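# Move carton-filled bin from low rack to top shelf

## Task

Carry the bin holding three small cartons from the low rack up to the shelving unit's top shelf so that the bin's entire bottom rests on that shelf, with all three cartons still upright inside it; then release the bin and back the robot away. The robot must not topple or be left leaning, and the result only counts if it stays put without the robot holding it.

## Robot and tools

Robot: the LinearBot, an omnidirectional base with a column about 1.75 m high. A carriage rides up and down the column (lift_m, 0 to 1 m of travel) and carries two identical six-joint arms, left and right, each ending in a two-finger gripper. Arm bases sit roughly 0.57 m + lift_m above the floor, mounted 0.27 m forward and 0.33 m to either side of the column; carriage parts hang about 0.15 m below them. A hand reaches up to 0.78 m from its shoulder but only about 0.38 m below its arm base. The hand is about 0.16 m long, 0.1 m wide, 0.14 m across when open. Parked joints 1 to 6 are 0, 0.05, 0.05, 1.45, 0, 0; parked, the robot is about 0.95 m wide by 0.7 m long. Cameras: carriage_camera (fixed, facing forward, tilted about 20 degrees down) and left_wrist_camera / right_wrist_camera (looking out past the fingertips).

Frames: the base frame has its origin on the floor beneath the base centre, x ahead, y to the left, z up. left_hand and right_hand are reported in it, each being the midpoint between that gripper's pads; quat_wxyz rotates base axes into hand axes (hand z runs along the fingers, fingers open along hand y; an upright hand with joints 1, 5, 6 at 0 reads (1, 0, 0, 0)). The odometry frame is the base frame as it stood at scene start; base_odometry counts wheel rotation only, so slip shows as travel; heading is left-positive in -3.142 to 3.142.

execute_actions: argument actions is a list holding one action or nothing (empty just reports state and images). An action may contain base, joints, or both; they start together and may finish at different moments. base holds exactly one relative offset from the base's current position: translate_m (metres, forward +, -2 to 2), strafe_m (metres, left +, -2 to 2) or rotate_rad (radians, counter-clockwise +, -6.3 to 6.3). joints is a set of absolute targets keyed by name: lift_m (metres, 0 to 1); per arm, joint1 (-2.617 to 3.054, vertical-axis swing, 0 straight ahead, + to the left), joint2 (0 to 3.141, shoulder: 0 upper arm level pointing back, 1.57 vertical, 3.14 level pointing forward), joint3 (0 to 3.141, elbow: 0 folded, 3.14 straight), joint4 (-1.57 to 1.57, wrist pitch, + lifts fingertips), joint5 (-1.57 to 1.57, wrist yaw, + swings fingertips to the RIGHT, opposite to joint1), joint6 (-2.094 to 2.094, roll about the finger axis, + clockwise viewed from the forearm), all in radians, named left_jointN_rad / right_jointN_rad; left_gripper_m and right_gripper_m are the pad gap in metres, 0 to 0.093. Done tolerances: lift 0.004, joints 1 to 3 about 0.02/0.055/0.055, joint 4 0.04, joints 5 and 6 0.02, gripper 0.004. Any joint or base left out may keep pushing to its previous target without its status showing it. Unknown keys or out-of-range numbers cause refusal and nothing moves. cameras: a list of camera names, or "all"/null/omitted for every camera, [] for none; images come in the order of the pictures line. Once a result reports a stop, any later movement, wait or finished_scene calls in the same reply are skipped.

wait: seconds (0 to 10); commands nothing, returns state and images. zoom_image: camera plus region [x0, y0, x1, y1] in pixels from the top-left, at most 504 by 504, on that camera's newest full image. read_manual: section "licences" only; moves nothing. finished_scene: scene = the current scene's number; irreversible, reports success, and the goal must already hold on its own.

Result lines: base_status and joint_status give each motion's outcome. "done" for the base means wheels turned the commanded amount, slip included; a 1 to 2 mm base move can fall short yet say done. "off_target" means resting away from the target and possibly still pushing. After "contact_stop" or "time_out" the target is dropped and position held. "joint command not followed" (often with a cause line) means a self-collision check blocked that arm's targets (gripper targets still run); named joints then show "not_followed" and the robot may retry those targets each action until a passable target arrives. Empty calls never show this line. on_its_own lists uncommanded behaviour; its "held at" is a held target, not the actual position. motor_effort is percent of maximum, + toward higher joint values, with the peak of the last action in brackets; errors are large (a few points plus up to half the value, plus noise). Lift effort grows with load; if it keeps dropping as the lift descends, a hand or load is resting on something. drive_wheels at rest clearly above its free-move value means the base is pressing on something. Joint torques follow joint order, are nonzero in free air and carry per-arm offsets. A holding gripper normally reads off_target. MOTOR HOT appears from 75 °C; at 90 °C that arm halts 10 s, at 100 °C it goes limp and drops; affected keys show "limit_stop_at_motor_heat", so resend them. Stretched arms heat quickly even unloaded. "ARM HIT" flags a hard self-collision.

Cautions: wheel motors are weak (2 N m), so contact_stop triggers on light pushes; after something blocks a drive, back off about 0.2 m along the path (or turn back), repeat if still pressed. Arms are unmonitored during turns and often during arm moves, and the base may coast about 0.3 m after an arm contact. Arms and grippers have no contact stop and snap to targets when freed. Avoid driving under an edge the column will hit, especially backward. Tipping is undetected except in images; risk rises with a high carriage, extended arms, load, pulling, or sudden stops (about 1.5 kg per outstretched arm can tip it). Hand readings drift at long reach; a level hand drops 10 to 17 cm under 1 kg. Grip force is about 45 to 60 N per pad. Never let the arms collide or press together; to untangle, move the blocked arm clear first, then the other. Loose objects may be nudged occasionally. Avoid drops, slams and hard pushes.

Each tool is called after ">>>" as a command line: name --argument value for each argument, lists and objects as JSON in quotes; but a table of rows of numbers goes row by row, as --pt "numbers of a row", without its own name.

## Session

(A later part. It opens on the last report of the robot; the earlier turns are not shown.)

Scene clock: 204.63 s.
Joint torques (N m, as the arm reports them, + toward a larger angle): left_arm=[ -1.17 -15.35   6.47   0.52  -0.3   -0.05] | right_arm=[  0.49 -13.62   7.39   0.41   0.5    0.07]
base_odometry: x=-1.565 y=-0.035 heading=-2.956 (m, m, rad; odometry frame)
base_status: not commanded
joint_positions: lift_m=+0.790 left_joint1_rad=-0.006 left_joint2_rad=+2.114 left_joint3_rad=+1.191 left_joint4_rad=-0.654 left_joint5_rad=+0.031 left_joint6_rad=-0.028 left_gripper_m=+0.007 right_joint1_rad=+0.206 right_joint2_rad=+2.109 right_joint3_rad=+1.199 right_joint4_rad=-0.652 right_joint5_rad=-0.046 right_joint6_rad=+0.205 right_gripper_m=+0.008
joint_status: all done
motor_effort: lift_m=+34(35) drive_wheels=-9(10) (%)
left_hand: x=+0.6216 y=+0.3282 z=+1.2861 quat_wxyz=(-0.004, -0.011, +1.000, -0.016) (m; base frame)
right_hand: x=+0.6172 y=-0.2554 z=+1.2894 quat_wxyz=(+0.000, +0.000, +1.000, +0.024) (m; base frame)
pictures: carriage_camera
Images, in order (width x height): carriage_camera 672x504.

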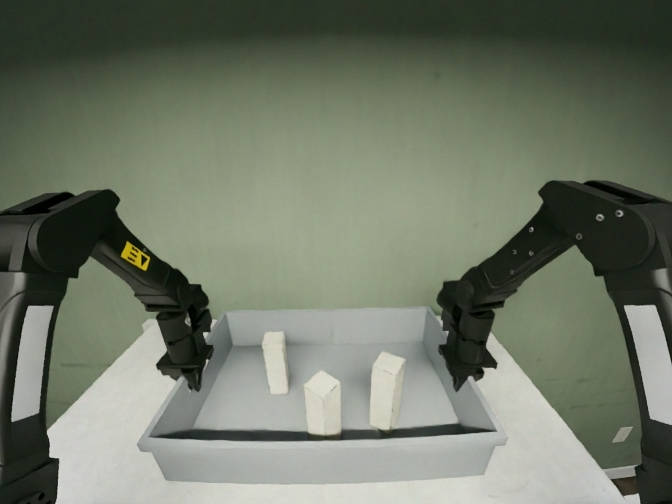

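Touchdown. Unload the arms a little, release, lift clear and back away.

>>> execute_actions --actions '[{"joints": {"lift_m": 0.782}}]' --cameras '[]'

>>> execute_actions --actions '[{"joints": {"left_gripper_m": 0.07, "right_gripper_m": 0.07}}]' --cameras '["left_wrist_camera", "right_wrist_camera"]'

>>> execute_actions --actions '[{"joints": {"lift_m": 0.885}}]' --cameras '["carriage_camera"]'

Scene clock: 209.70 s.
Joint torques (N m, as the arm reports them, + toward a larger angle): left_arm=[ -1.14 -13.31   6.51   0.73  -0.29  -0.05] | right_arm=[  0.68 -11.72   7.47   0.6    0.42   0.02]
base_odometry: x=-1.565 y=-0.035 heading=-2.956 (m, m, rad; odometry frame)
base_status: not commanded
joint_positions: lift_m=+0.782 left_joint1_rad=-0.006 left_joint2_rad=+2.094 left_joint3_rad=+1.191 left_joint4_rad=-0.672 left_joint5_rad=+0.031 left_joint6_rad=-0.028 left_gripper_m=+0.007 right_joint1_rad=+0.206 right_joint2_rad=+2.088 right_joint3_rad=+1.199 right_joint4_rad=-0.669 right_joint5_rad=-0.046 right_joint6_rad=+0.205 right_gripper_m=+0.008
joint_status: all done
motor_effort: lift_m=+31(31) drive_wheels=-7(10) (%)
left_hand: x=+0.6207 y=+0.3282 z=+1.2851 quat_wxyz=(-0.002, -0.011, +1.000, -0.016) (m; base frame)
right_hand: x=+0.6165 y=-0.2555 z=+1.2885 quat_wxyz=(+0.001, +0.000, +1.000, +0.024) (m; base frame)
pictures: none
No camera images: the call's "cameras" was empty. Leave "cameras" out to get every camera's image.

Scene clock: 210.37 s.
Joint torques (N m, as the arm reports them, + toward a larger angle): left_arm=[ -1.14 -13.37   6.49   0.68  -0.08  -0.05] | right_arm=[  0.61 -11.43   7.39   0.54   0.1    0.03]
base_odometry: x=-1.565 y=-0.035 heading=-2.956 (m, m, rad; odometry frame)
base_status: not commanded
joint_positions: lift_m=+0.782 left_joint1_rad=-0.007 left_joint2_rad=+2.094 left_joint3_rad=+1.191 left_joint4_rad=-0.669 left_joint5_rad=+0.008 left_joint6_rad=-0.028 left_gripper_m=+0.070 right_joint1_rad=+0.207 right_joint2_rad=+2.088 right_joint3_rad=+1.199 right_joint4_rad=-0.667 right_joint5_rad=-0.007 right_joint6_rad=+0.206 right_gripper_m=+0.070
joint_status: all done
motor_effort: lift_m=+31(32) drive_wheels=-9(9) (%)
left_hand: x=+0.6215 y=+0.3317 z=+1.2850 quat_wxyz=(-0.001, -0.010, +1.000, -0.004) (m; base frame)
right_hand: x=+0.6183 y=-0.2615 z=+1.2883 quat_wxyz=(+0.006, -0.001, +1.000, +0.005) (m; base frame)
pictures: left_wrist_camera, right_wrist_camera
Images, in order (width x height): left_wrist_camera 672x504, right_wrist_camera 672x504.

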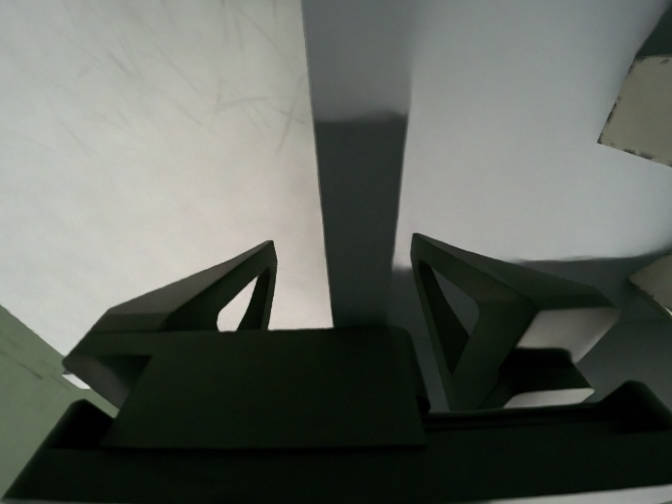

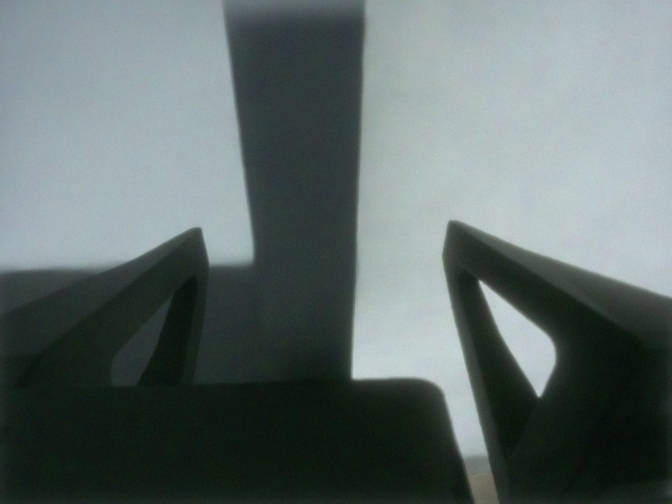

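Scene clock: 211.30 s.
Joint torques (N m, as the arm reports them, + toward a larger angle): left_arm=[ -1.14 -12.39   6.54   0.64  -0.06  -0.05] | right_arm=[  0.6  -11.63   7.72   0.53   0.05   0.02]
base_odometry: x=-1.565 y=-0.035 heading=-2.956 (m, m, rad; odometry frame)
base_status: not commanded
joint_positions: lift_m=+0.885 left_joint1_rad=-0.007 left_joint2_rad=+2.083 left_joint3_rad=+1.191 left_joint4_rad=-0.663 left_joint5_rad=+0.008 left_joint6_rad=-0.028 left_gripper_m=+0.070 right_joint1_rad=+0.207 right_joint2_rad=+2.085 right_joint3_rad=+1.199 right_joint4_rad=-0.661 right_joint5_rad=-0.005 right_joint6_rad=+0.206 right_gripper_m=+0.070
joint_status: all done
motor_effort: lift_m=+32(38) drive_wheels=-7(10) (%)
left_hand: x=+0.6248 y=+0.3318 z=+1.3914 quat_wxyz=(+0.008, -0.010, +1.000, -0.004) (m; base frame)
right_hand: x=+0.6202 y=-0.2613 z=+1.3924 quat_wxyz=(+0.011, -0.001, +1.000, +0.005) (m; base frame)
pictures: carriage_camera
Images, in order (width x height): carriage_camera 672x504.

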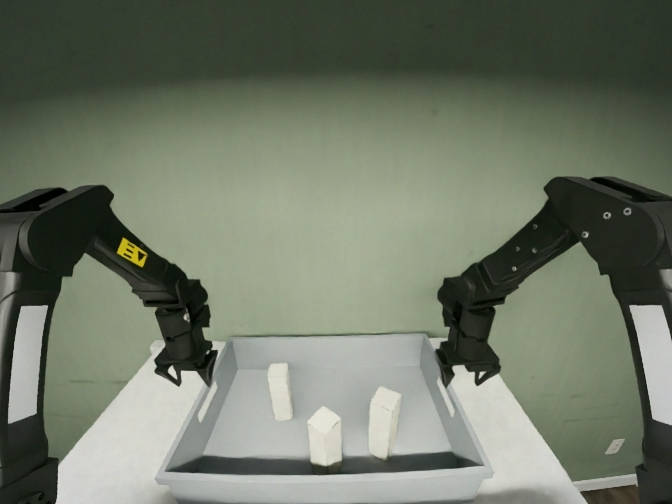

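>>> execute_actions --actions '[{"base": {"translate_m": -0.6}}]' --cameras '["carriage_camera"]'

>>> zoom_image --camera "carriage_camera" --region '[150, 240, 500, 400]'

Scene clock: 218.30 s.
Joint torques (N m, as the arm reports them, + toward a larger angle): left_arm=[ -0.68 -12.46   6.65   0.62  -0.04  -0.05] | right_arm=[  0.42 -11.66   7.29   0.51   0.08   0.02]
base_odometry: x=-0.975 y=+0.075 heading=-2.956 (m, m, rad; odometry frame)
base_status: done
joint_positions: lift_m=+0.885 left_joint1_rad=-0.012 left_joint2_rad=+2.083 left_joint3_rad=+1.191 left_joint4_rad=-0.659 left_joint5_rad=+0.005 left_joint6_rad=-0.028 left_gripper_m=+0.070 right_joint1_rad=+0.209 right_joint2_rad=+2.085 right_joint3_rad=+1.199 right_joint4_rad=-0.657 right_joint5_rad=-0.003 right_joint6_rad=+0.206 right_gripper_m=+0.070
joint_status: not commanded
motor_effort: lift_m=+32(32) drive_wheels=-6(73) (%)
left_hand: x=+0.6258 y=+0.3305 z=+1.3914 quat_wxyz=(+0.010, -0.008, +1.000, -0.003) (m; base frame)
right_hand: x=+0.6212 y=-0.2609 z=+1.3924 quat_wxyz=(+0.013, -0.002, +1.000, +0.004) (m; base frame)
pictures: carriage_camera
Images, in order (width x height): carriage_camera 672x504.

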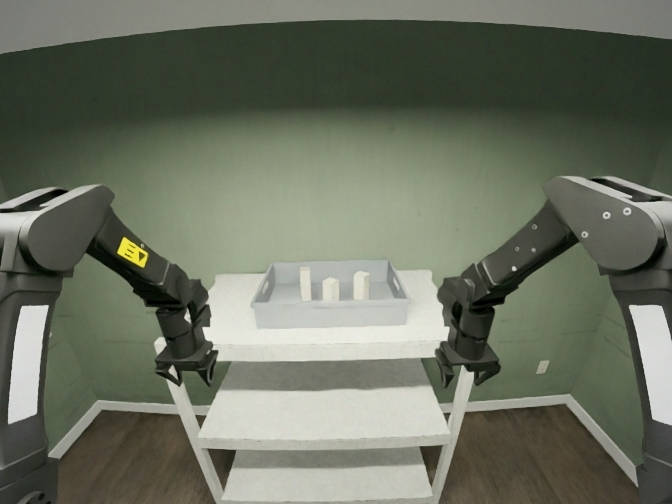

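Region (150, 240, 500, 400) of carriage_camera's 672x504 image, scaled by 1.440, with more detail than that image has; it fills the top 230 rows of this view, and the rest is white.

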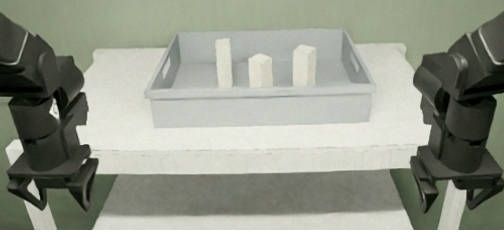

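The bin is fully on the top shelf with margin on all sides. All three cartons are standing, and the robot is clear and upright.

>>> finished_scene --scene 2

The scene is finished: the task was done.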